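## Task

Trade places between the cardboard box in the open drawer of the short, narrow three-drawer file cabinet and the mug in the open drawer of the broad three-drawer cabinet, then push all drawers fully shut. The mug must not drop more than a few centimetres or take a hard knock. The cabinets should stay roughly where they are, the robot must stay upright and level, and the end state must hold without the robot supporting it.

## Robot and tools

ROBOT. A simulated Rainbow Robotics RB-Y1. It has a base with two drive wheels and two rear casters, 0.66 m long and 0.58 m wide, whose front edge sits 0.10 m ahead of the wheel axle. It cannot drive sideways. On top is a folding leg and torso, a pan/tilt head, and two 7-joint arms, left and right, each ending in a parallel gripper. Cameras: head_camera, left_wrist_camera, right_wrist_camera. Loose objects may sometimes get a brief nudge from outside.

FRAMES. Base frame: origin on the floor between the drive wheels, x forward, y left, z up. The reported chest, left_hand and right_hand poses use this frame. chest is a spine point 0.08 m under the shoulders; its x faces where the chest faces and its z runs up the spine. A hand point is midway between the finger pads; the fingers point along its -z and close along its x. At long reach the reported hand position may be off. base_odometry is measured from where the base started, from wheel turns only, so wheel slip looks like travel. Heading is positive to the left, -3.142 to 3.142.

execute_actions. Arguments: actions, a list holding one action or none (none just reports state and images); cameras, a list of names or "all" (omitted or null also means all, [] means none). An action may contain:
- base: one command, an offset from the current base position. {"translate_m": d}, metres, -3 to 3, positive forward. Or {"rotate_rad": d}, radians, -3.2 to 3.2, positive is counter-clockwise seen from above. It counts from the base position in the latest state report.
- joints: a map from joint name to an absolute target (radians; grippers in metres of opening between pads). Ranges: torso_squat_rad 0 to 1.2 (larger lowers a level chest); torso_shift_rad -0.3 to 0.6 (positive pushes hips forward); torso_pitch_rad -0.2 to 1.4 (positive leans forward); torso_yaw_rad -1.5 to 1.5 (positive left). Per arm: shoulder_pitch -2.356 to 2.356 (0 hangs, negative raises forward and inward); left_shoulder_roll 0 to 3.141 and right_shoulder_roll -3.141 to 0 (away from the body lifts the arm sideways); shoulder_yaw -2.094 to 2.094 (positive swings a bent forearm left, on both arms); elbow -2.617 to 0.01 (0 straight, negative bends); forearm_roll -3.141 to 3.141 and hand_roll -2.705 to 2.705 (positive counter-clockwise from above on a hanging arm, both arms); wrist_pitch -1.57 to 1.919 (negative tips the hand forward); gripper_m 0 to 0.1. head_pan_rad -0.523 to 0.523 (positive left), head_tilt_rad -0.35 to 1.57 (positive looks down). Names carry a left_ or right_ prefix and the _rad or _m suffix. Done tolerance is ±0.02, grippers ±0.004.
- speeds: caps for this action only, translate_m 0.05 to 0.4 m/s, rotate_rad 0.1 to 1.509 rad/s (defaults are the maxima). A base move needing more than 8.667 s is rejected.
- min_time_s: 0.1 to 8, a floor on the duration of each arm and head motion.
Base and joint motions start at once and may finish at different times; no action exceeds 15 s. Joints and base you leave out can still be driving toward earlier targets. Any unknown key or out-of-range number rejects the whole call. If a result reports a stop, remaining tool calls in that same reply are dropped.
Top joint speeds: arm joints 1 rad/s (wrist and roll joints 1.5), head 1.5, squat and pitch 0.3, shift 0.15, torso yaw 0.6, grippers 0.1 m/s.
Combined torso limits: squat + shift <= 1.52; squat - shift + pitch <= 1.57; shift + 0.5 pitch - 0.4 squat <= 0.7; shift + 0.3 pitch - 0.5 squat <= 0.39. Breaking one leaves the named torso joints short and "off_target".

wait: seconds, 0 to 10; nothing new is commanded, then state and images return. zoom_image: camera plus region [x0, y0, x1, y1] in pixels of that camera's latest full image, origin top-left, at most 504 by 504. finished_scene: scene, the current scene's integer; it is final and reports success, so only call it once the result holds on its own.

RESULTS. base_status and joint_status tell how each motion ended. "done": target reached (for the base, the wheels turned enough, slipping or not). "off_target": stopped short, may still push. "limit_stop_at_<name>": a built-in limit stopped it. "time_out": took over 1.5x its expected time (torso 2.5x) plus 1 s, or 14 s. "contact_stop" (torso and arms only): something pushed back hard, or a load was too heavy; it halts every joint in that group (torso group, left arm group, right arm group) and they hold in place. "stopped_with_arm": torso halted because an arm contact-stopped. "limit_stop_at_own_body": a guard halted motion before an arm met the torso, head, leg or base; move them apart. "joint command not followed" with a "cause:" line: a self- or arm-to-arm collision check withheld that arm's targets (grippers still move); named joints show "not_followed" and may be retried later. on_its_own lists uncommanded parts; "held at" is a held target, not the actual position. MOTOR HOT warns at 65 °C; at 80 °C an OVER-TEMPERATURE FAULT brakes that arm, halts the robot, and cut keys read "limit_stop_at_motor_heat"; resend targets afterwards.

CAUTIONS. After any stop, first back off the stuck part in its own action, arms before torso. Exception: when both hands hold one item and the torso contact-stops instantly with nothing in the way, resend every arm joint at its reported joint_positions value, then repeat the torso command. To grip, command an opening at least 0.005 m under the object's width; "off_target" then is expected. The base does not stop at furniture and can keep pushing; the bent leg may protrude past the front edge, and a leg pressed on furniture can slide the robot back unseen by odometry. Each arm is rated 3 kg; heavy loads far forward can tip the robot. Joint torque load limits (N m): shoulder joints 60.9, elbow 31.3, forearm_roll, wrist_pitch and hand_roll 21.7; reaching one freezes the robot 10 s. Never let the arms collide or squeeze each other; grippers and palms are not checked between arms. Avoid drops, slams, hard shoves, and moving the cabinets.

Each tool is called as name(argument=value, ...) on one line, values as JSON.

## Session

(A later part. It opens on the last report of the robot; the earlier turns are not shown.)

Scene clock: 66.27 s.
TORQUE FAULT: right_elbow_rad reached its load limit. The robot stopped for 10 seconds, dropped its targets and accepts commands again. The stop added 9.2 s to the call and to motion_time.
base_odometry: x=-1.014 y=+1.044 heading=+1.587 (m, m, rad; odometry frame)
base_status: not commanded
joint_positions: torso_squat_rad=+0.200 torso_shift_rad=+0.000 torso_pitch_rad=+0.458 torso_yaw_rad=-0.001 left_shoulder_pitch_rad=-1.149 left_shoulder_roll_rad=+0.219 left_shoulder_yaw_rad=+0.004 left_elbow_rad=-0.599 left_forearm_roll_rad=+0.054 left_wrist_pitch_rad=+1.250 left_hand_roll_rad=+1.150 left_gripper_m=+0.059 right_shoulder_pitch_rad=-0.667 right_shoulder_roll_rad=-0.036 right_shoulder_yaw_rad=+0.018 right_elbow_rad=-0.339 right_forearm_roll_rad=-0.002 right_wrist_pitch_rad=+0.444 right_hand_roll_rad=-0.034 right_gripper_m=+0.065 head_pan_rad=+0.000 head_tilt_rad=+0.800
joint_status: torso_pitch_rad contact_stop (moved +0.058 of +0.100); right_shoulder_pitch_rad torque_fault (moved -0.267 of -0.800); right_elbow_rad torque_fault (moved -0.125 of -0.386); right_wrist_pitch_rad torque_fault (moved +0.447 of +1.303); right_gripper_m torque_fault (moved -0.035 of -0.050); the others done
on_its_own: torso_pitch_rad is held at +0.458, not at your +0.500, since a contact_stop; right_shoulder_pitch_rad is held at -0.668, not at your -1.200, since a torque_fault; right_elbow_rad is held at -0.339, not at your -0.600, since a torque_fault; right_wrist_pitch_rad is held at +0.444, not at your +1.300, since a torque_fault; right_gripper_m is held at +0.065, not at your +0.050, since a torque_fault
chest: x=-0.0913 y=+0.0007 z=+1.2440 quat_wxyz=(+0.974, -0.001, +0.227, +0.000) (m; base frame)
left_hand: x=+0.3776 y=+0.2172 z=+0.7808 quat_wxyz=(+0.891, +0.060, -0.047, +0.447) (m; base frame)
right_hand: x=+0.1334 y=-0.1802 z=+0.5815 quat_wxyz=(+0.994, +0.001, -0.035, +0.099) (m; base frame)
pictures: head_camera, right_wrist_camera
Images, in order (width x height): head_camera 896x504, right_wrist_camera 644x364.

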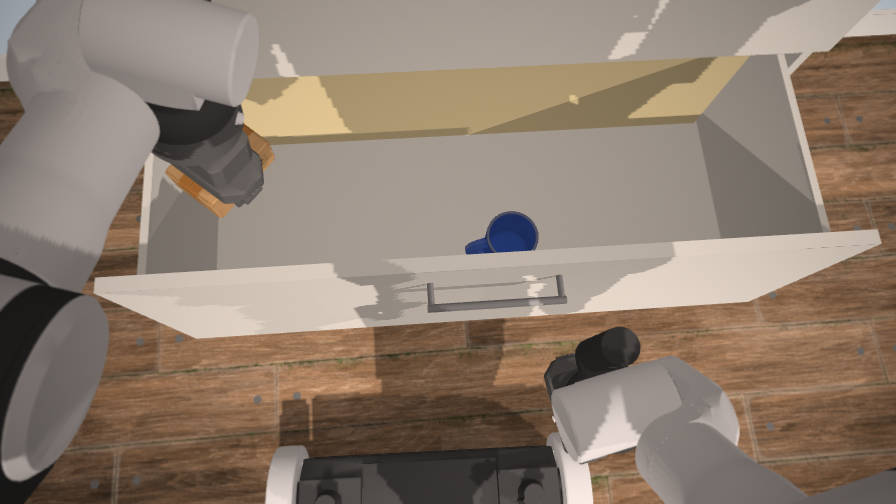

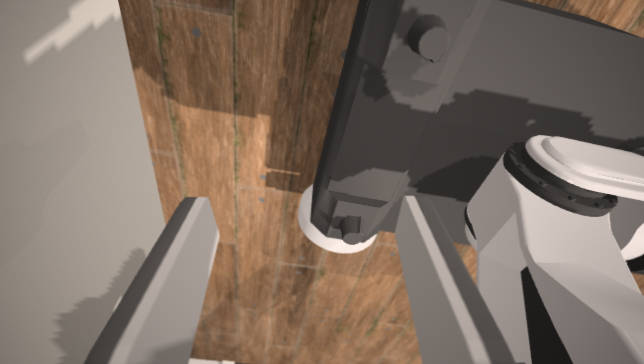

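execute_actions(actions=[{"base":{"translate_m":-0.3}}], cameras=[])

execute_actions(actions=[{"joints":{"torso_pitch_rad":0.5,"right_shoulder_pitch_rad":-1.3,"right_elbow_rad":-0.6,"right_wrist_pitch_rad":1.4,"right_shoulder_roll_rad":-0.03,"right_gripper_m":0.05}}], cameras=[])

execute_actions(actions=[{"base":{"translate_m":0.37}}], cameras=["head_camera","right_wrist_camera"])

Scene clock: 69.30 s.
base_odometry: x=-1.009 y=+0.745 heading=+1.586 (m, m, rad; odometry frame)
base_status: done
joint_positions: torso_squat_rad=+0.200 torso_shift_rad=+0.000 torso_pitch_rad=+0.458 torso_yaw_rad=-0.001 left_shoulder_pitch_rad=-1.149 left_shoulder_roll_rad=+0.219 left_shoulder_yaw_rad=+0.004 left_elbow_rad=-0.599 left_forearm_roll_rad=+0.054 left_wrist_pitch_rad=+1.250 left_hand_roll_rad=+1.150 left_gripper_m=+0.059 right_shoulder_pitch_rad=-0.668 right_shoulder_roll_rad=-0.036 right_shoulder_yaw_rad=+0.018 right_elbow_rad=-0.339 right_forearm_roll_rad=-0.002 right_wrist_pitch_rad=+0.444 right_hand_roll_rad=-0.034 right_gripper_m=+0.065 head_pan_rad=+0.000 head_tilt_rad=+0.800
joint_status: not commanded
on_its_own: torso_pitch_rad is held at +0.458, not at your +0.500, since a contact_stop; right_shoulder_pitch_rad is held at -0.668, not at your -1.200, since a torque_fault; right_elbow_rad is held at -0.339, not at your -0.600, since a torque_fault; right_wrist_pitch_rad is held at +0.444, not at your +1.300, since a torque_fault; right_gripper_m is held at +0.065, not at your +0.050, since a torque_fault
chest: x=-0.0914 y=+0.0007 z=+1.2441 quat_wxyz=(+0.974, -0.001, +0.227, +0.000) (m; base frame)
left_hand: x=+0.3776 y=+0.2172 z=+0.7809 quat_wxyz=(+0.891, +0.060, -0.047, +0.447) (m; base frame)
right_hand: x=+0.1336 y=-0.1801 z=+0.5816 quat_wxyz=(+0.994, +0.001, -0.035, +0.099) (m; base frame)
pictures: none
No camera images: the call's "cameras" was empty. Leave "cameras" out to get every camera's image.

Scene clock: 70.60 s.
base_odometry: x=-1.009 y=+0.745 heading=+1.586 (m, m, rad; odometry frame)
base_status: not commanded
joint_positions: torso_squat_rad=+0.200 torso_shift_rad=+0.000 torso_pitch_rad=+0.500 torso_yaw_rad=-0.001 left_shoulder_pitch_rad=-1.149 left_shoulder_roll_rad=+0.219 left_shoulder_yaw_rad=+0.004 left_elbow_rad=-0.599 left_forearm_roll_rad=+0.054 left_wrist_pitch_rad=+1.250 left_hand_roll_rad=+1.150 left_gripper_m=+0.059 right_shoulder_pitch_rad=-1.300 right_shoulder_roll_rad=-0.030 right_shoulder_yaw_rad=+0.018 right_elbow_rad=-0.600 right_forearm_roll_rad=-0.002 right_wrist_pitch_rad=+1.400 right_hand_roll_rad=-0.034 right_gripper_m=+0.050 head_pan_rad=+0.000 head_tilt_rad=+0.800
joint_status: all done
chest: x=-0.0798 y=+0.0007 z=+1.2381 quat_wxyz=(+0.969, -0.001, +0.247, +0.000) (m; base frame)
left_hand: x=+0.3694 y=+0.2173 z=+0.7557 quat_wxyz=(+0.892, +0.069, -0.029, +0.446) (m; base frame)
right_hand: x=+0.3724 y=-0.0866 z=+0.8045 quat_wxyz=(+0.981, -0.048, +0.025, +0.184) (m; base frame)
pictures: none
No camera images: the call's "cameras" was empty. Leave "cameras" out to get every camera's image.

Scene clock: 72.90 s.
base_odometry: x=-1.014 y=+1.114 heading=+1.585 (m, m, rad; odometry frame)
base_status: done
joint_positions: torso_squat_rad=+0.200 torso_shift_rad=-0.002 torso_pitch_rad=+0.498 torso_yaw_rad=-0.001 left_shoulder_pitch_rad=-1.149 left_shoulder_roll_rad=+0.219 left_shoulder_yaw_rad=+0.004 left_elbow_rad=-0.599 left_forearm_roll_rad=+0.054 left_wrist_pitch_rad=+1.250 left_hand_roll_rad=+1.150 left_gripper_m=+0.059 right_shoulder_pitch_rad=-1.297 right_shoulder_roll_rad=-0.027 right_shoulder_yaw_rad=+0.019 right_elbow_rad=-0.598 right_forearm_roll_rad=-0.002 right_wrist_pitch_rad=+1.401 right_hand_roll_rad=-0.034 right_gripper_m=+0.050 head_pan_rad=+0.000 head_tilt_rad=+0.800
joint_status: not commanded
chest: x=-0.0813 y=+0.0006 z=+1.2383 quat_wxyz=(+0.969, -0.001, +0.247, +0.000) (m; base frame)
left_hand: x=+0.3690 y=+0.2171 z=+0.7570 quat_wxyz=(+0.892, +0.069, -0.030, +0.445) (m; base frame)
right_hand: x=+0.3686 y=-0.0860 z=+0.8035 quat_wxyz=(+0.981, -0.048, +0.027, +0.185) (m; base frame)
pictures: head_camera, right_wrist_camera
Images, in order (width x height): head_camera 896x504, right_wrist_camera 644x364.

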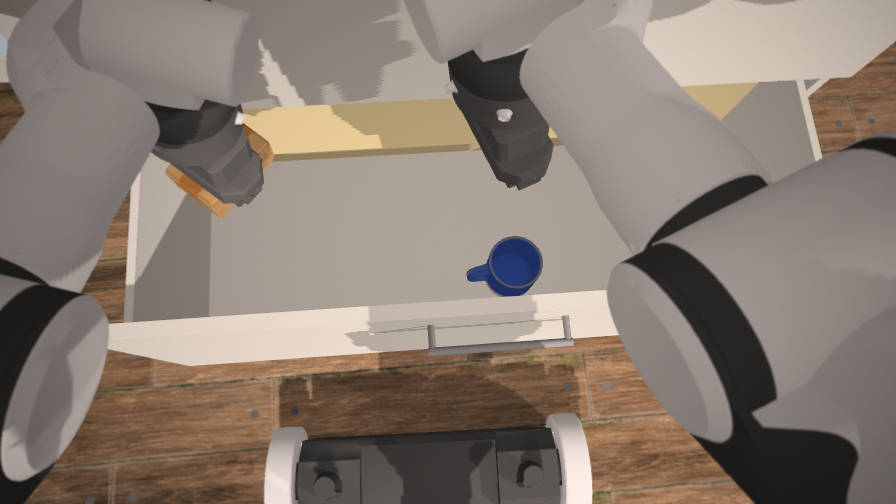

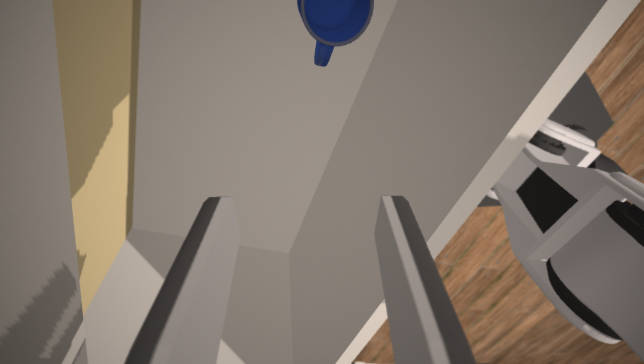

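execute_actions(actions=[{"base":{"translate_m":-0.04},"joints":{"right_shoulder_roll_rad":-0.11,"right_hand_roll_rad":1.2,"right_gripper_m":0.04}}], cameras=[])

execute_actions(actions=[{"joints":{"torso_squat_rad":0.7}}])

Scene clock: 75.20 s.
base_odometry: x=-1.014 y=+1.074 heading=+1.586 (m, m, rad; odometry frame)
base_status: done
joint_positions: torso_squat_rad=+0.200 torso_shift_rad=+0.000 torso_pitch_rad=+0.500 torso_yaw_rad=-0.001 left_shoulder_pitch_rad=-1.149 left_shoulder_roll_rad=+0.219 left_shoulder_yaw_rad=+0.004 left_elbow_rad=-0.599 left_forearm_roll_rad=+0.054 left_wrist_pitch_rad=+1.250 left_hand_roll_rad=+1.150 left_gripper_m=+0.059 right_shoulder_pitch_rad=-1.300 right_shoulder_roll_rad=-0.110 right_shoulder_yaw_rad=+0.018 right_elbow_rad=-0.600 right_forearm_roll_rad=-0.002 right_wrist_pitch_rad=+1.400 right_hand_roll_rad=+1.200 right_gripper_m=+0.040 head_pan_rad=+0.000 head_tilt_rad=+0.800
joint_status: all done
chest: x=-0.0799 y=+0.0007 z=+1.2381 quat_wxyz=(+0.969, -0.001, +0.247, +0.000) (m; base frame)
left_hand: x=+0.3694 y=+0.2173 z=+0.7559 quat_wxyz=(+0.892, +0.069, -0.029, +0.446) (m; base frame)
right_hand: x=+0.3910 y=-0.1360 z=+0.8097 quat_wxyz=(+0.713, -0.051, +0.059, +0.697) (m; base frame)
pictures: none
No camera images: the call's "cameras" was empty. Leave "cameras" out to get every camera's image.

Scene clock: 77.67 s.
base_odometry: x=-1.014 y=+1.074 heading=+1.586 (m, m, rad; odometry frame)
base_status: not commanded
joint_positions: torso_squat_rad=+0.700 torso_shift_rad=+0.000 torso_pitch_rad=+0.500 torso_yaw_rad=-0.001 left_shoulder_pitch_rad=-1.149 left_shoulder_roll_rad=+0.219 left_shoulder_yaw_rad=+0.004 left_elbow_rad=-0.599 left_forearm_roll_rad=+0.054 left_wrist_pitch_rad=+1.250 left_hand_roll_rad=+1.150 left_gripper_m=+0.059 right_shoulder_pitch_rad=-1.300 right_shoulder_roll_rad=-0.110 right_shoulder_yaw_rad=+0.018 right_elbow_rad=-0.600 right_forearm_roll_rad=-0.002 right_wrist_pitch_rad=+1.400 right_hand_roll_rad=+1.200 right_gripper_m=+0.040 head_pan_rad=+0.000 head_tilt_rad=+0.800
joint_status: all done
chest: x=-0.0798 y=+0.0006 z=+1.0874 quat_wxyz=(+0.969, -0.001, +0.247, +0.000) (m; base frame)
left_hand: x=+0.3695 y=+0.2172 z=+0.6052 quat_wxyz=(+0.892, +0.069, -0.029, +0.446) (m; base frame)
right_hand: x=+0.3911 y=-0.1361 z=+0.6590 quat_wxyz=(+0.713, -0.051, +0.059, +0.697) (m; base frame)
pictures: head_camera, left_wrist_camera, right_wrist_camera
Images, in order (width x height): head_camera 896x504, left_wrist_camera 644x364, right_wrist_camera 644x364.

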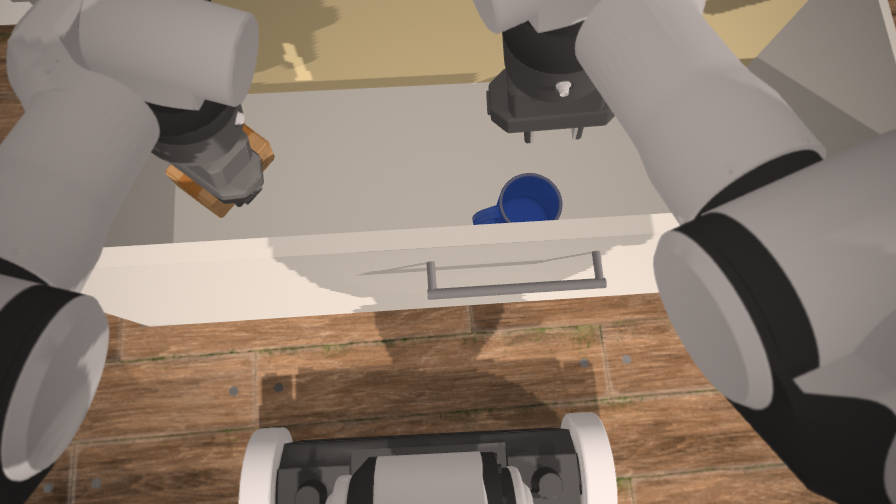

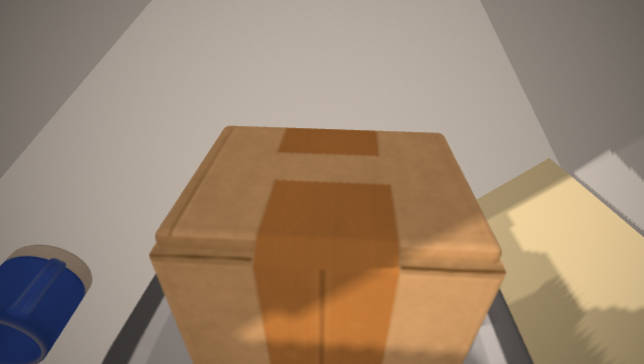

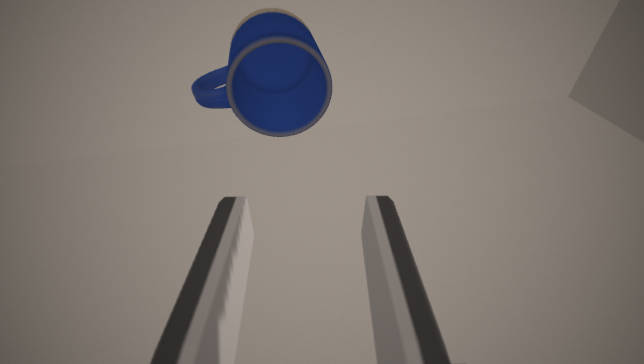

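execute_actions(actions=[{"joints":{"torso_squat_rad":0.93,"right_shoulder_roll_rad":-0.125}}])

Scene clock: 79.67 s.
base_odometry: x=-1.014 y=+1.074 heading=+1.586 (m, m, rad; odometry frame)
base_status: not commanded
joint_positions: torso_squat_rad=+0.930 torso_shift_rad=+0.000 torso_pitch_rad=+0.500 torso_yaw_rad=-0.001 left_shoulder_pitch_rad=-1.149 left_shoulder_roll_rad=+0.219 left_shoulder_yaw_rad=+0.004 left_elbow_rad=-0.599 left_forearm_roll_rad=+0.054 left_wrist_pitch_rad=+1.250 left_hand_roll_rad=+1.150 left_gripper_m=+0.059 right_shoulder_pitch_rad=-1.300 right_shoulder_roll_rad=-0.125 right_shoulder_yaw_rad=+0.018 right_elbow_rad=-0.600 right_forearm_roll_rad=-0.002 right_wrist_pitch_rad=+1.400 right_hand_roll_rad=+1.200 right_gripper_m=+0.040 head_pan_rad=+0.000 head_tilt_rad=+0.800
joint_status: all done
chest: x=-0.0798 y=+0.0006 z=+0.9705 quat_wxyz=(+0.969, -0.001, +0.247, +0.000) (m; base frame)
left_hand: x=+0.3695 y=+0.2172 z=+0.4882 quat_wxyz=(+0.892, +0.069, -0.029, +0.446) (m; base frame)
right_hand: x=+0.3945 y=-0.1455 z=+0.5435 quat_wxyz=(+0.716, -0.057, +0.061, +0.693) (m; base frame)
pictures: head_camera, left_wrist_camera, right_wrist_camera
Images, in order (width x height): head_camera 896x504, left_wrist_camera 644x364, right_wrist_camera 644x364.

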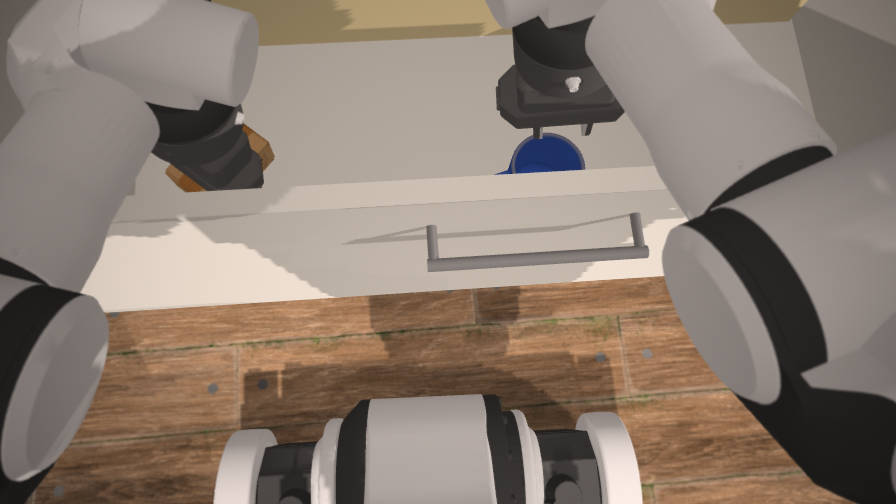

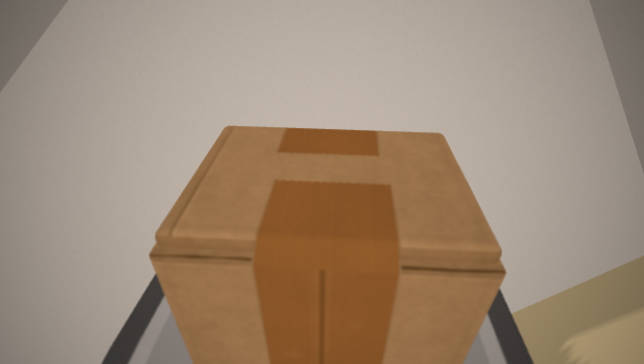

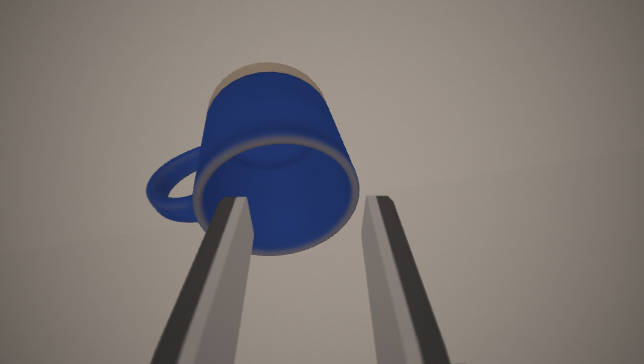

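execute_actions(actions=[{"joints":{"torso_squat_rad":1.0,"right_shoulder_roll_rad":-0.16}}], cameras=["left_wrist_camera","right_wrist_camera"])

Scene clock: 80.97 s.
base_odometry: x=-1.014 y=+1.074 heading=+1.586 (m, m, rad; odometry frame)
base_status: not commanded
joint_positions: torso_squat_rad=+0.996 torso_shift_rad=-0.003 torso_pitch_rad=+0.492 torso_yaw_rad=+0.000 left_shoulder_pitch_rad=-1.154 left_shoulder_roll_rad=+0.221 left_shoulder_yaw_rad=+0.004 left_elbow_rad=-0.602 left_forearm_roll_rad=+0.054 left_wrist_pitch_rad=+1.250 left_hand_roll_rad=+1.150 left_gripper_m=+0.059 right_shoulder_pitch_rad=-1.301 right_shoulder_roll_rad=-0.160 right_shoulder_yaw_rad=+0.018 right_elbow_rad=-0.601 right_forearm_roll_rad=-0.002 right_wrist_pitch_rad=+1.400 right_hand_roll_rad=+1.200 right_gripper_m=+0.040 head_pan_rad=+0.000 head_tilt_rad=+0.800
joint_status: torso_squat_rad contact_stop (moved +0.066 of +0.070); the others done
chest: x=-0.0830 y=+0.0004 z=+0.9339 quat_wxyz=(+0.970, +0.000, +0.244, +0.000) (m; base frame)
left_hand: x=+0.3739 y=+0.2172 z=+0.4582 quat_wxyz=(+0.892, +0.066, -0.036, +0.446) (m; base frame)
right_hand: x=+0.4026 y=-0.1669 z=+0.5148 quat_wxyz=(+0.724, -0.071, +0.062, +0.684) (m; base frame)
pictures: left_wrist_camera, right_wrist_camera
Images, in order (width x height): left_wrist_camera 644x364, right_wrist_camera 644x364.

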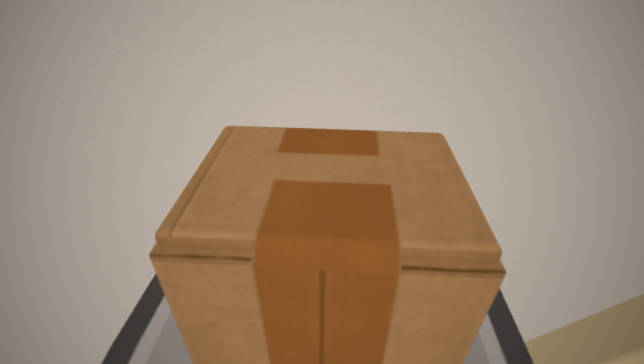

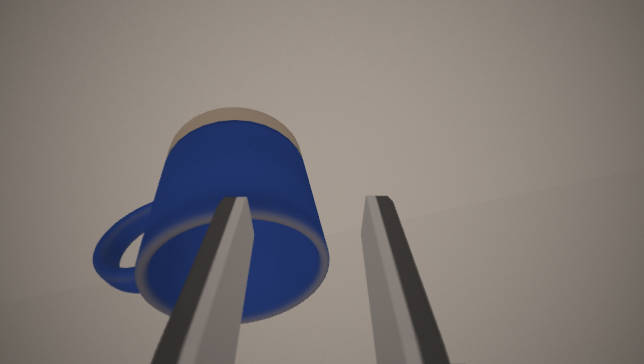

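execute_actions(actions=[{"joints":{"left_gripper_m":0.09}}], cameras=[])

execute_actions(actions=[{"joints":{"left_shoulder_pitch_rad":-1.15,"left_elbow_rad":-0.9,"left_wrist_pitch_rad":1.55,"torso_pitch_rad":0.5,"torso_shift_rad":0}}], cameras=[])

execute_actions(actions=[{"joints":{"torso_squat_rad":1.06}}], cameras=["head_camera","right_wrist_camera"])

Scene clock: 82.57 s.
base_odometry: x=-1.014 y=+1.074 heading=+1.586 (m, m, rad; odometry frame)
base_status: not commanded
joint_positions: torso_squat_rad=+0.996 torso_shift_rad=-0.003 torso_pitch_rad=+0.492 torso_yaw_rad=+0.000 left_shoulder_pitch_rad=-1.154 left_shoulder_roll_rad=+0.221 left_shoulder_yaw_rad=+0.004 left_elbow_rad=-0.602 left_forearm_roll_rad=+0.054 left_wrist_pitch_rad=+1.250 left_hand_roll_rad=+1.150 left_gripper_m=+0.090 right_shoulder_pitch_rad=-1.301 right_shoulder_roll_rad=-0.160 right_shoulder_yaw_rad=+0.018 right_elbow_rad=-0.601 right_forearm_roll_rad=-0.002 right_wrist_pitch_rad=+1.400 right_hand_roll_rad=+1.200 right_gripper_m=+0.040 head_pan_rad=+0.000 head_tilt_rad=+0.800
joint_status: all done
chest: x=-0.0830 y=+0.0004 z=+0.9339 quat_wxyz=(+0.970, +0.000, +0.244, +0.000) (m; base frame)
left_hand: x=+0.3739 y=+0.2172 z=+0.4582 quat_wxyz=(+0.892, +0.066, -0.036, +0.446) (m; base frame)
right_hand: x=+0.4026 y=-0.1669 z=+0.5148 quat_wxyz=(+0.724, -0.071, +0.062, +0.684) (m; base frame)
pictures: none
No camera images: the call's "cameras" was empty. Leave "cameras" out to get every camera's image.

Scene clock: 83.50 s.
base_odometry: x=-1.014 y=+1.074 heading=+1.586 (m, m, rad; odometry frame)
base_status: not commanded
joint_positions: torso_squat_rad=+0.996 torso_shift_rad=-0.001 torso_pitch_rad=+0.498 torso_yaw_rad=+0.000 left_shoulder_pitch_rad=-1.150 left_shoulder_roll_rad=+0.219 left_shoulder_yaw_rad=+0.004 left_elbow_rad=-0.900 left_forearm_roll_rad=+0.054 left_wrist_pitch_rad=+1.550 left_hand_roll_rad=+1.150 left_gripper_m=+0.090 right_shoulder_pitch_rad=-1.305 right_shoulder_roll_rad=-0.161 right_shoulder_yaw_rad=+0.018 right_elbow_rad=-0.603 right_forearm_roll_rad=-0.001 right_wrist_pitch_rad=+1.400 right_hand_roll_rad=+1.200 right_gripper_m=+0.039 head_pan_rad=+0.000 head_tilt_rad=+0.800
joint_status: all done
chest: x=-0.0805 y=+0.0007 z=+0.9331 quat_wxyz=(+0.969, -0.001, +0.246, +0.000) (m; base frame)
left_hand: x=+0.3915 y=+0.1968 z=+0.5238 quat_wxyz=(+0.896, +0.068, -0.029, +0.439) (m; base frame)
right_hand: x=+0.4055 y=-0.1666 z=+0.5139 quat_wxyz=(+0.723, -0.072, +0.061, +0.684) (m; base frame)
pictures: none
No camera images: the call's "cameras" was empty. Leave "cameras" out to get every camera's image.

Scene clock: 84.70 s.
base_odometry: x=-1.014 y=+1.074 heading=+1.586 (m, m, rad; odometry frame)
base_status: not commanded
joint_positions: torso_squat_rad=+1.003 torso_shift_rad=-0.003 torso_pitch_rad=+0.492 torso_yaw_rad=-0.001 left_shoulder_pitch_rad=-1.150 left_shoulder_roll_rad=+0.219 left_shoulder_yaw_rad=+0.004 left_elbow_rad=-0.900 left_forearm_roll_rad=+0.054 left_wrist_pitch_rad=+1.550 left_hand_roll_rad=+1.150 left_gripper_m=+0.090 right_shoulder_pitch_rad=-1.306 right_shoulder_roll_rad=-0.162 right_shoulder_yaw_rad=+0.018 right_elbow_rad=-0.604 right_forearm_roll_rad=-0.001 right_wrist_pitch_rad=+1.400 right_hand_roll_rad=+1.200 right_gripper_m=+0.039 head_pan_rad=+0.000 head_tilt_rad=+0.800
joint_status: torso_squat_rad contact_stop (moved +0.007 of +0.064)
on_its_own: torso_squat_rad is held at +1.003, not at your +1.060, since a contact_stop
chest: x=-0.0828 y=+0.0007 z=+0.9295 quat_wxyz=(+0.970, -0.001, +0.244, +0.000) (m; base frame)
left_hand: x=+0.3915 y=+0.1965 z=+0.5227 quat_wxyz=(+0.896, +0.066, -0.031, +0.439) (m; base frame)
right_hand: x=+0.4062 y=-0.1667 z=+0.5136 quat_wxyz=(+0.724, -0.074, +0.059, +0.684) (m; base frame)
pictures: head_camera, right_wrist_camera
Images, in order (width x height): head_camera 896x504, right_wrist_camera 644x364.

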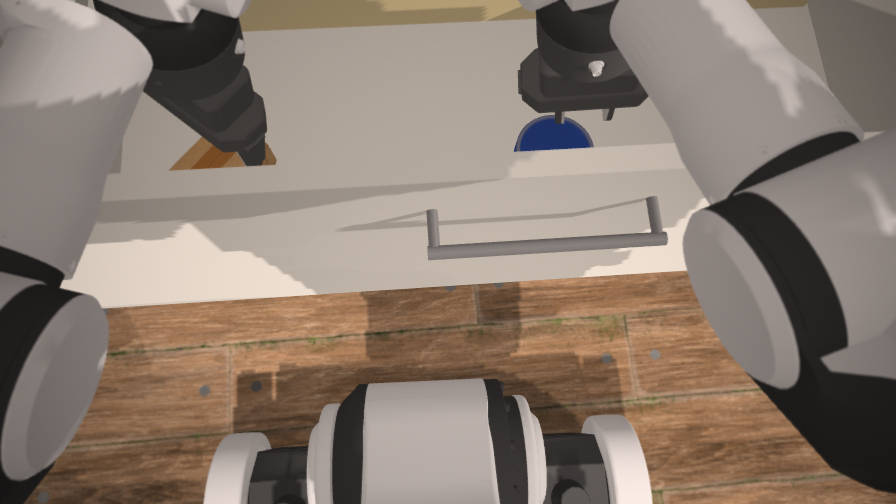

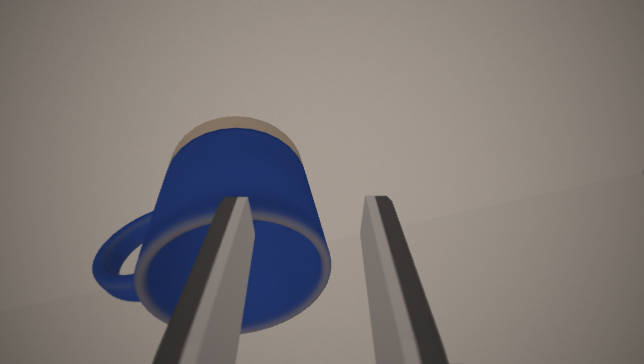

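execute_actions(actions=[{"joints":{"torso_squat_rad":0.95,"torso_pitch_rad":0.5,"torso_shift_rad":0}}], cameras=[])

execute_actions(actions=[{"base":{"translate_m":-0.04}}], cameras=[])

execute_actions(actions=[{"joints":{"torso_squat_rad":1.06}}], cameras=["head_camera","right_wrist_camera"])

Scene clock: 86.13 s.
base_odometry: x=-1.014 y=+1.074 heading=+1.586 (m, m, rad; odometry frame)
base_status: not commanded
joint_positions: torso_squat_rad=+0.950 torso_shift_rad=+0.000 torso_pitch_rad=+0.500 torso_yaw_rad=-0.001 left_shoulder_pitch_rad=-1.150 left_shoulder_roll_rad=+0.219 left_shoulder_yaw_rad=+0.004 left_elbow_rad=-0.900 left_forearm_roll_rad=+0.054 left_wrist_pitch_rad=+1.550 left_hand_roll_rad=+1.150 left_gripper_m=+0.090 right_shoulder_pitch_rad=-1.301 right_shoulder_roll_rad=-0.160 right_shoulder_yaw_rad=+0.018 right_elbow_rad=-0.600 right_forearm_roll_rad=-0.002 right_wrist_pitch_rad=+1.400 right_hand_roll_rad=+1.200 right_gripper_m=+0.040 head_pan_rad=+0.000 head_tilt_rad=+0.800
joint_status: all done
chest: x=-0.0797 y=+0.0007 z=+0.9592 quat_wxyz=(+0.969, -0.001, +0.247, +0.000) (m; base frame)
left_hand: x=+0.3915 y=+0.1965 z=+0.5488 quat_wxyz=(+0.896, +0.068, -0.028, +0.438) (m; base frame)
right_hand: x=+0.4021 y=-0.1674 z=+0.5362 quat_wxyz=(+0.724, -0.069, +0.065, +0.684) (m; base frame)
pictures: none
No camera images: the call's "cameras" was empty. Leave "cameras" out to get every camera's image.

Scene clock: 87.17 s.
base_odometry: x=-1.013 y=+1.034 heading=+1.587 (m, m, rad; odometry frame)
base_status: done
joint_positions: torso_squat_rad=+0.950 torso_shift_rad=+0.000 torso_pitch_rad=+0.500 torso_yaw_rad=-0.001 left_shoulder_pitch_rad=-1.150 left_shoulder_roll_rad=+0.219 left_shoulder_yaw_rad=+0.004 left_elbow_rad=-0.900 left_forearm_roll_rad=+0.054 left_wrist_pitch_rad=+1.550 left_hand_roll_rad=+1.150 left_gripper_m=+0.090 right_shoulder_pitch_rad=-1.300 right_shoulder_roll_rad=-0.160 right_shoulder_yaw_rad=+0.018 right_elbow_rad=-0.600 right_forearm_roll_rad=-0.002 right_wrist_pitch_rad=+1.400 right_hand_roll_rad=+1.200 right_gripper_m=+0.040 head_pan_rad=+0.000 head_tilt_rad=+0.800
joint_status: not commanded
chest: x=-0.0797 y=+0.0007 z=+0.9592 quat_wxyz=(+0.969, -0.001, +0.247, +0.000) (m; base frame)
left_hand: x=+0.3914 y=+0.1965 z=+0.5488 quat_wxyz=(+0.896, +0.068, -0.028, +0.439) (m; base frame)
right_hand: x=+0.4020 y=-0.1674 z=+0.5361 quat_wxyz=(+0.724, -0.068, +0.065, +0.684) (m; base frame)
pictures: none
No camera images: the call's "cameras" was empty. Leave "cameras" out to get every camera's image.

Scene clock: 88.37 s.
base_odometry: x=-1.013 y=+1.034 heading=+1.587 (m, m, rad; odometry frame)
base_status: not commanded
joint_positions: torso_squat_rad=+1.060 torso_shift_rad=-0.004 torso_pitch_rad=+0.490 torso_yaw_rad=+0.000 left_shoulder_pitch_rad=-1.153 left_shoulder_roll_rad=+0.221 left_shoulder_yaw_rad=+0.005 left_elbow_rad=-0.902 left_forearm_roll_rad=+0.054 left_wrist_pitch_rad=+1.550 left_hand_roll_rad=+1.150 left_gripper_m=+0.090 right_shoulder_pitch_rad=-1.303 right_shoulder_roll_rad=-0.161 right_shoulder_yaw_rad=+0.018 right_elbow_rad=-0.601 right_forearm_roll_rad=-0.002 right_wrist_pitch_rad=+1.400 right_hand_roll_rad=+1.200 right_gripper_m=+0.040 head_pan_rad=+0.000 head_tilt_rad=+0.800
joint_status: torso_squat_rad contact_stop (moved +0.110 of +0.110)
chest: x=-0.0837 y=+0.0006 z=+0.8956 quat_wxyz=(+0.970, -0.001, +0.242, +0.000) (m; base frame)
left_hand: x=+0.3937 y=+0.1965 z=+0.4921 quat_wxyz=(+0.896, +0.065, -0.035, +0.439) (m; base frame)
right_hand: x=+0.4041 y=-0.1672 z=+0.4790 quat_wxyz=(+0.724, -0.073, +0.060, +0.683) (m; base frame)
pictures: head_camera, right_wrist_camera
Images, in order (width x height): head_camera 896x504, right_wrist_camera 644x364.

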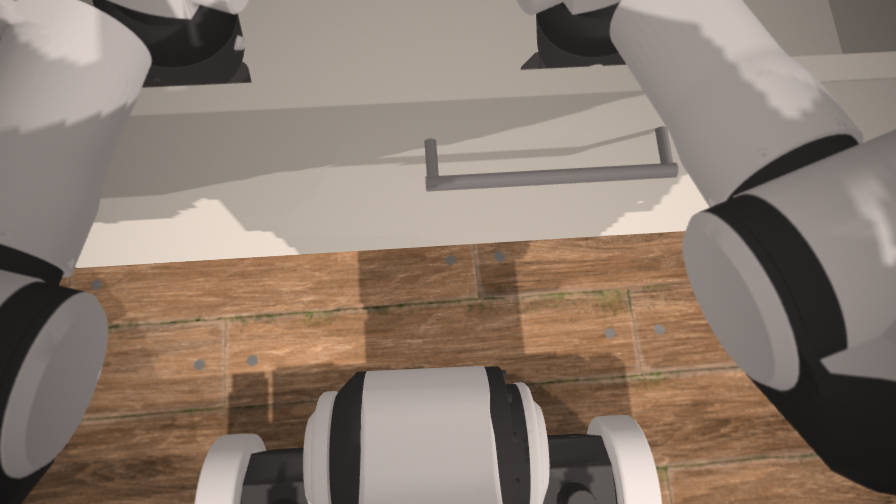

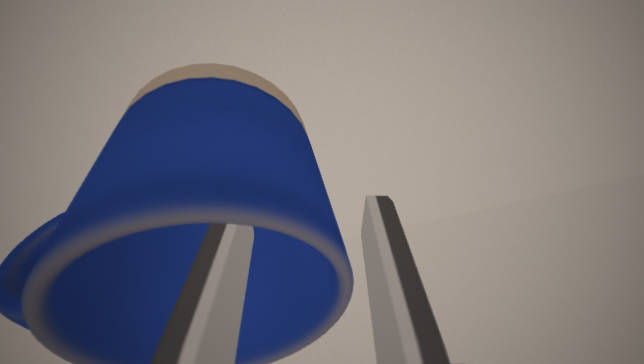

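Finger inside. Close.

execute_actions(actions=[{"joints":{"right_gripper_m":0.0,"torso_squat_rad":1.05}}], cameras=["right_wrist_camera"])

execute_actions(actions=[{"joints":{"torso_squat_rad":0.2,"torso_pitch_rad":0.5,"torso_shift_rad":0}}], cameras=["head_camera","right_wrist_camera"])

Scene clock: 89.57 s.
base_odometry: x=-1.013 y=+1.034 heading=+1.587 (m, m, rad; odometry frame)
base_status: not commanded
joint_positions: torso_squat_rad=+1.050 torso_shift_rad=-0.003 torso_pitch_rad=+0.492 torso_yaw_rad=+0.000 left_shoulder_pitch_rad=-1.150 left_shoulder_roll_rad=+0.219 left_shoulder_yaw_rad=+0.005 left_elbow_rad=-0.900 left_forearm_roll_rad=+0.054 left_wrist_pitch_rad=+1.550 left_hand_roll_rad=+1.150 left_gripper_m=+0.090 right_shoulder_pitch_rad=-1.301 right_shoulder_roll_rad=-0.160 right_shoulder_yaw_rad=+0.018 right_elbow_rad=-0.600 right_forearm_roll_rad=-0.002 right_wrist_pitch_rad=+1.400 right_hand_roll_rad=+1.200 right_gripper_m=+0.010 head_pan_rad=+0.000 head_tilt_rad=+0.800
joint_status: right_gripper_m off_target (ended at +0.010, target +0.000); the others done
chest: x=-0.0828 y=+0.0006 z=+0.9015 quat_wxyz=(+0.970, -0.001, +0.243, +0.000) (m; base frame)
left_hand: x=+0.3918 y=+0.1966 z=+0.4951 quat_wxyz=(+0.896, +0.066, -0.032, +0.439) (m; base frame)
right_hand: x=+0.4025 y=-0.1671 z=+0.4825 quat_wxyz=(+0.724, -0.071, +0.062, +0.683) (m; base frame)
pictures: right_wrist_camera
Images, in order (width x height): right_wrist_camera 644x364.

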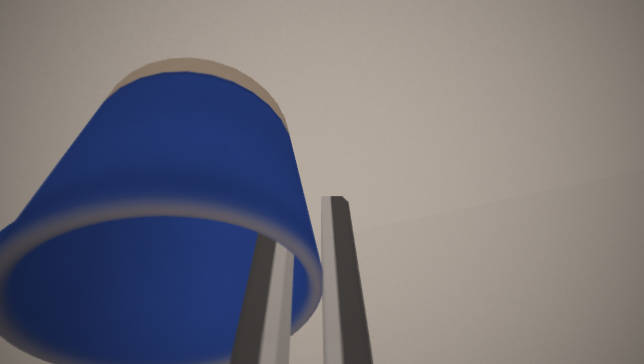

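Scene clock: 93.17 s.
base_odometry: x=-1.013 y=+1.034 heading=+1.587 (m, m, rad; odometry frame)
base_status: not commanded
joint_positions: torso_squat_rad=+0.200 torso_shift_rad=+0.000 torso_pitch_rad=+0.500 torso_yaw_rad=+0.000 left_shoulder_pitch_rad=-1.150 left_shoulder_roll_rad=+0.219 left_shoulder_yaw_rad=+0.005 left_elbow_rad=-0.900 left_forearm_roll_rad=+0.054 left_wrist_pitch_rad=+1.550 left_hand_roll_rad=+1.150 left_gripper_m=+0.090 right_shoulder_pitch_rad=-1.300 right_shoulder_roll_rad=-0.160 right_shoulder_yaw_rad=+0.018 right_elbow_rad=-0.600 right_forearm_roll_rad=-0.002 right_wrist_pitch_rad=+1.400 right_hand_roll_rad=+1.200 right_gripper_m=+0.006 head_pan_rad=+0.000 head_tilt_rad=+0.800
joint_status: all done
chest: x=-0.0796 y=+0.0008 z=+1.2381 quat_wxyz=(+0.969, -0.001, +0.247, +0.000) (m; base frame)
left_hand: x=+0.3915 y=+0.1968 z=+0.8276 quat_wxyz=(+0.896, +0.068, -0.028, +0.439) (m; base frame)
right_hand: x=+0.4018 y=-0.1671 z=+0.8146 quat_wxyz=(+0.724, -0.068, +0.065, +0.684) (m; base frame)
pictures: head_camera, right_wrist_camera
Images, in order (width x height): head_camera 896x504, right_wrist_camera 644x364.

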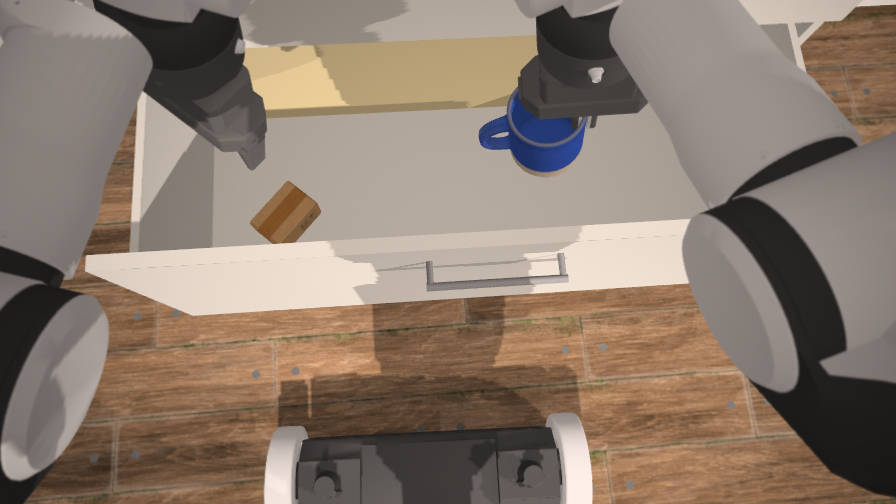

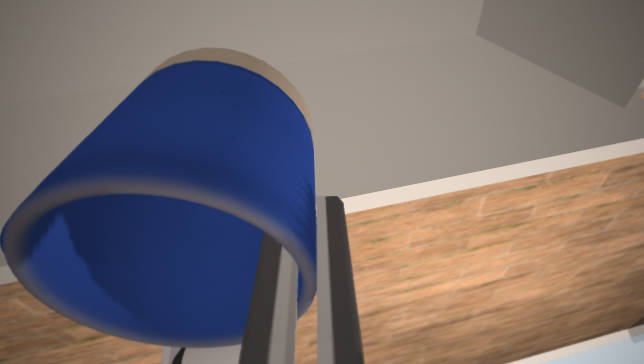

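execute_actions(actions=[{"base":{"translate_m":-0.35},"speeds":{"translate_m":0.25}}], cameras=[])

execute_actions(actions=[{"joints":{"torso_squat_rad":0.8,"left_shoulder_pitch_rad":-1.3,"left_elbow_rad":-0.1,"left_wrist_pitch_rad":0,"left_gripper_m":0,"left_hand_roll_rad":0,"right_shoulder_pitch_rad":-0.8,"right_elbow_rad":-1.6,"right_wrist_pitch_rad":1.9,"head_tilt_rad":0.4},"min_time_s":2.5}], cameras=["head_camera"])

Scene clock: 96.53 s.
base_odometry: x=-1.007 y=+0.684 heading=+1.586 (m, m, rad; odometry frame)
base_status: done
joint_positions: torso_squat_rad=+0.200 torso_shift_rad=+0.000 torso_pitch_rad=+0.500 torso_yaw_rad=+0.000 left_shoulder_pitch_rad=-1.150 left_shoulder_roll_rad=+0.219 left_shoulder_yaw_rad=+0.005 left_elbow_rad=-0.900 left_forearm_roll_rad=+0.054 left_wrist_pitch_rad=+1.550 left_hand_roll_rad=+1.150 left_gripper_m=+0.090 right_shoulder_pitch_rad=-1.300 right_shoulder_roll_rad=-0.160 right_shoulder_yaw_rad=+0.018 right_elbow_rad=-0.600 right_forearm_roll_rad=-0.002 right_wrist_pitch_rad=+1.400 right_hand_roll_rad=+1.200 right_gripper_m=+0.006 head_pan_rad=+0.000 head_tilt_rad=+0.800
joint_status: not commanded
chest: x=-0.0796 y=+0.0008 z=+1.2381 quat_wxyz=(+0.969, -0.001, +0.247, +0.000) (m; base frame)
left_hand: x=+0.3914 y=+0.1968 z=+0.8276 quat_wxyz=(+0.896, +0.068, -0.028, +0.439) (m; base frame)
right_hand: x=+0.4017 y=-0.1671 z=+0.8146 quat_wxyz=(+0.724, -0.068, +0.065, +0.684) (m; base frame)
pictures: none
No camera images: the call's "cameras" was empty. Leave "cameras" out to get every camera's image.

Scene clock: 99.37 s.
base_odometry: x=-1.007 y=+0.684 heading=+1.586 (m, m, rad; odometry frame)
base_status: not commanded
joint_positions: torso_squat_rad=+0.800 torso_shift_rad=+0.000 torso_pitch_rad=+0.500 torso_yaw_rad=+0.000 left_shoulder_pitch_rad=-1.300 left_shoulder_roll_rad=+0.219 left_shoulder_yaw_rad=+0.005 left_elbow_rad=-0.100 left_forearm_roll_rad=+0.054 left_wrist_pitch_rad=+0.000 left_hand_roll_rad=+0.000 left_gripper_m=+0.000 right_shoulder_pitch_rad=-0.800 right_shoulder_roll_rad=-0.160 right_shoulder_yaw_rad=+0.018 right_elbow_rad=-1.600 right_forearm_roll_rad=-0.002 right_wrist_pitch_rad=+1.900 right_hand_roll_rad=+1.200 right_gripper_m=+0.006 head_pan_rad=+0.000 head_tilt_rad=+0.400
joint_status: all done
chest: x=-0.0796 y=+0.0007 z=+1.0397 quat_wxyz=(+0.969, -0.001, +0.247, +0.000) (m; base frame)
left_hand: x=+0.5237 y=+0.1807 z=+0.5957 quat_wxyz=(+0.897, +0.028, -0.420, -0.136) (m; base frame)
right_hand: x=+0.3082 y=-0.1917 z=+0.6680 quat_wxyz=(+0.750, -0.047, +0.047, +0.658) (m; base frame)
pictures: head_camera
Images, in order (width x height): head_camera 896x504.

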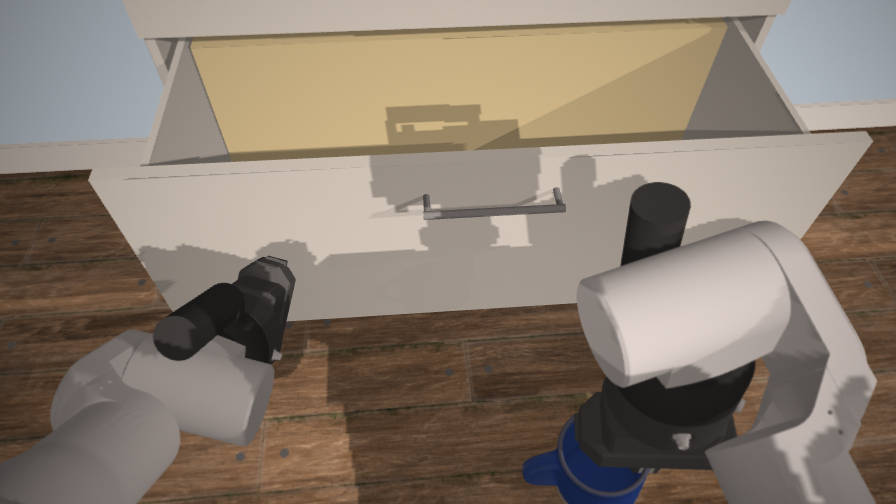

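execute_actions(actions=[{"base":{"translate_m":0.38},"speeds":{"translate_m":0.12}}], cameras=["head_camera"])

Scene clock: 103.53 s.
base_odometry: x=-1.013 y=+1.063 heading=+1.586 (m, m, rad; odometry frame)
base_status: done
joint_positions: torso_squat_rad=+0.800 torso_shift_rad=-0.001 torso_pitch_rad=+0.499 torso_yaw_rad=+0.000 left_shoulder_pitch_rad=-1.290 left_shoulder_roll_rad=+0.212 left_shoulder_yaw_rad=+0.004 left_elbow_rad=-0.038 left_forearm_roll_rad=+0.054 left_wrist_pitch_rad=+0.003 left_hand_roll_rad=+0.000 left_gripper_m=-0.001 right_shoulder_pitch_rad=-0.800 right_shoulder_roll_rad=-0.160 right_shoulder_yaw_rad=+0.018 right_elbow_rad=-1.600 right_forearm_roll_rad=-0.002 right_wrist_pitch_rad=+1.900 right_hand_roll_rad=+1.200 right_gripper_m=+0.006 head_pan_rad=+0.000 head_tilt_rad=+0.400
joint_status: not commanded
chest: x=-0.0804 y=+0.0005 z=+1.0398 quat_wxyz=(+0.969, -0.001, +0.247, +0.000) (m; base frame)
left_hand: x=+0.4965 y=+0.1878 z=+0.5697 quat_wxyz=(+0.912, +0.031, -0.386, -0.135) (m; base frame)
right_hand: x=+0.3079 y=-0.1916 z=+0.6685 quat_wxyz=(+0.750, -0.047, +0.046, +0.658) (m; base frame)
pictures: head_camera
Images, in order (width x height): head_camera 896x504.

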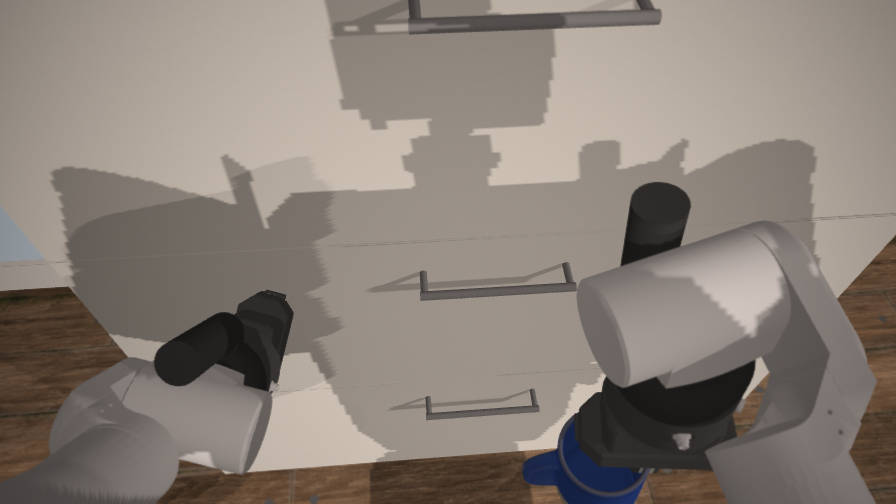

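execute_actions(actions=[{"base":{"translate_m":-0.2},"joints":{"torso_squat_rad":0.2,"right_shoulder_pitch_rad":-1.3,"right_elbow_rad":-0.6,"right_wrist_pitch_rad":1.4,"right_shoulder_roll_rad":-0.05,"left_shoulder_pitch_rad":-0.5,"left_shoulder_roll_rad":0.05,"head_tilt_rad":0.7},"min_time_s":2}], cameras=[])

execute_actions(actions=[{"base":{"rotate_rad":-2.548},"speeds":{"rotate_rad":1.0}}], cameras=[])

execute_actions(actions=[{"base":{"translate_m":2.213}}], cameras=[])

execute_actions(actions=[{"base":{"rotate_rad":-0.521}}], cameras=[])

execute_actions(actions=[{"base":{"translate_m":0.5},"speeds":{"translate_m":0.3}}], cameras=["head_camera","right_wrist_camera"])

Scene clock: 106.60 s.
base_odometry: x=-1.010 y=+0.864 heading=+1.586 (m, m, rad; odometry frame)
base_status: done
joint_positions: torso_squat_rad=+0.800 torso_shift_rad=-0.002 torso_pitch_rad=+0.499 torso_yaw_rad=+0.000 left_shoulder_pitch_rad=-0.500 left_shoulder_roll_rad=+0.050 left_shoulder_yaw_rad=+0.004 left_elbow_rad=-0.100 left_forearm_roll_rad=+0.054 left_wrist_pitch_rad=+0.000 left_hand_roll_rad=+0.000 left_gripper_m=+0.000 right_shoulder_pitch_rad=-1.300 right_shoulder_roll_rad=-0.050 right_shoulder_yaw_rad=+0.018 right_elbow_rad=-0.600 right_forearm_roll_rad=-0.002 right_wrist_pitch_rad=+1.400 right_hand_roll_rad=+1.200 right_gripper_m=+0.006 head_pan_rad=+0.000 head_tilt_rad=+0.700
joint_status: torso_squat_rad contact_stop (moved -0.001 of -0.600); the others done
on_its_own: torso_squat_rad is held at +0.800, not at your +0.200, since a contact_stop
chest: x=-0.0808 y=+0.0006 z=+1.0402 quat_wxyz=(+0.969, -0.001, +0.247, +0.000) (m; base frame)
left_hand: x=-0.0118 y=+0.2198 z=+0.3461 quat_wxyz=(+0.998, -0.001, -0.038, -0.053) (m; base frame)
right_hand: x=+0.3768 y=-0.0986 z=+0.6080 quat_wxyz=(+0.699, -0.032, +0.050, +0.713) (m; base frame)
pictures: none
No camera images: the call's "cameras" was empty. Leave "cameras" out to get every camera's image.

not run: a stop came earlier in this reply.

not run: a stop came earlier in this reply.

not run: a stop came earlier in this reply.

not run: a stop came earlier in this reply.


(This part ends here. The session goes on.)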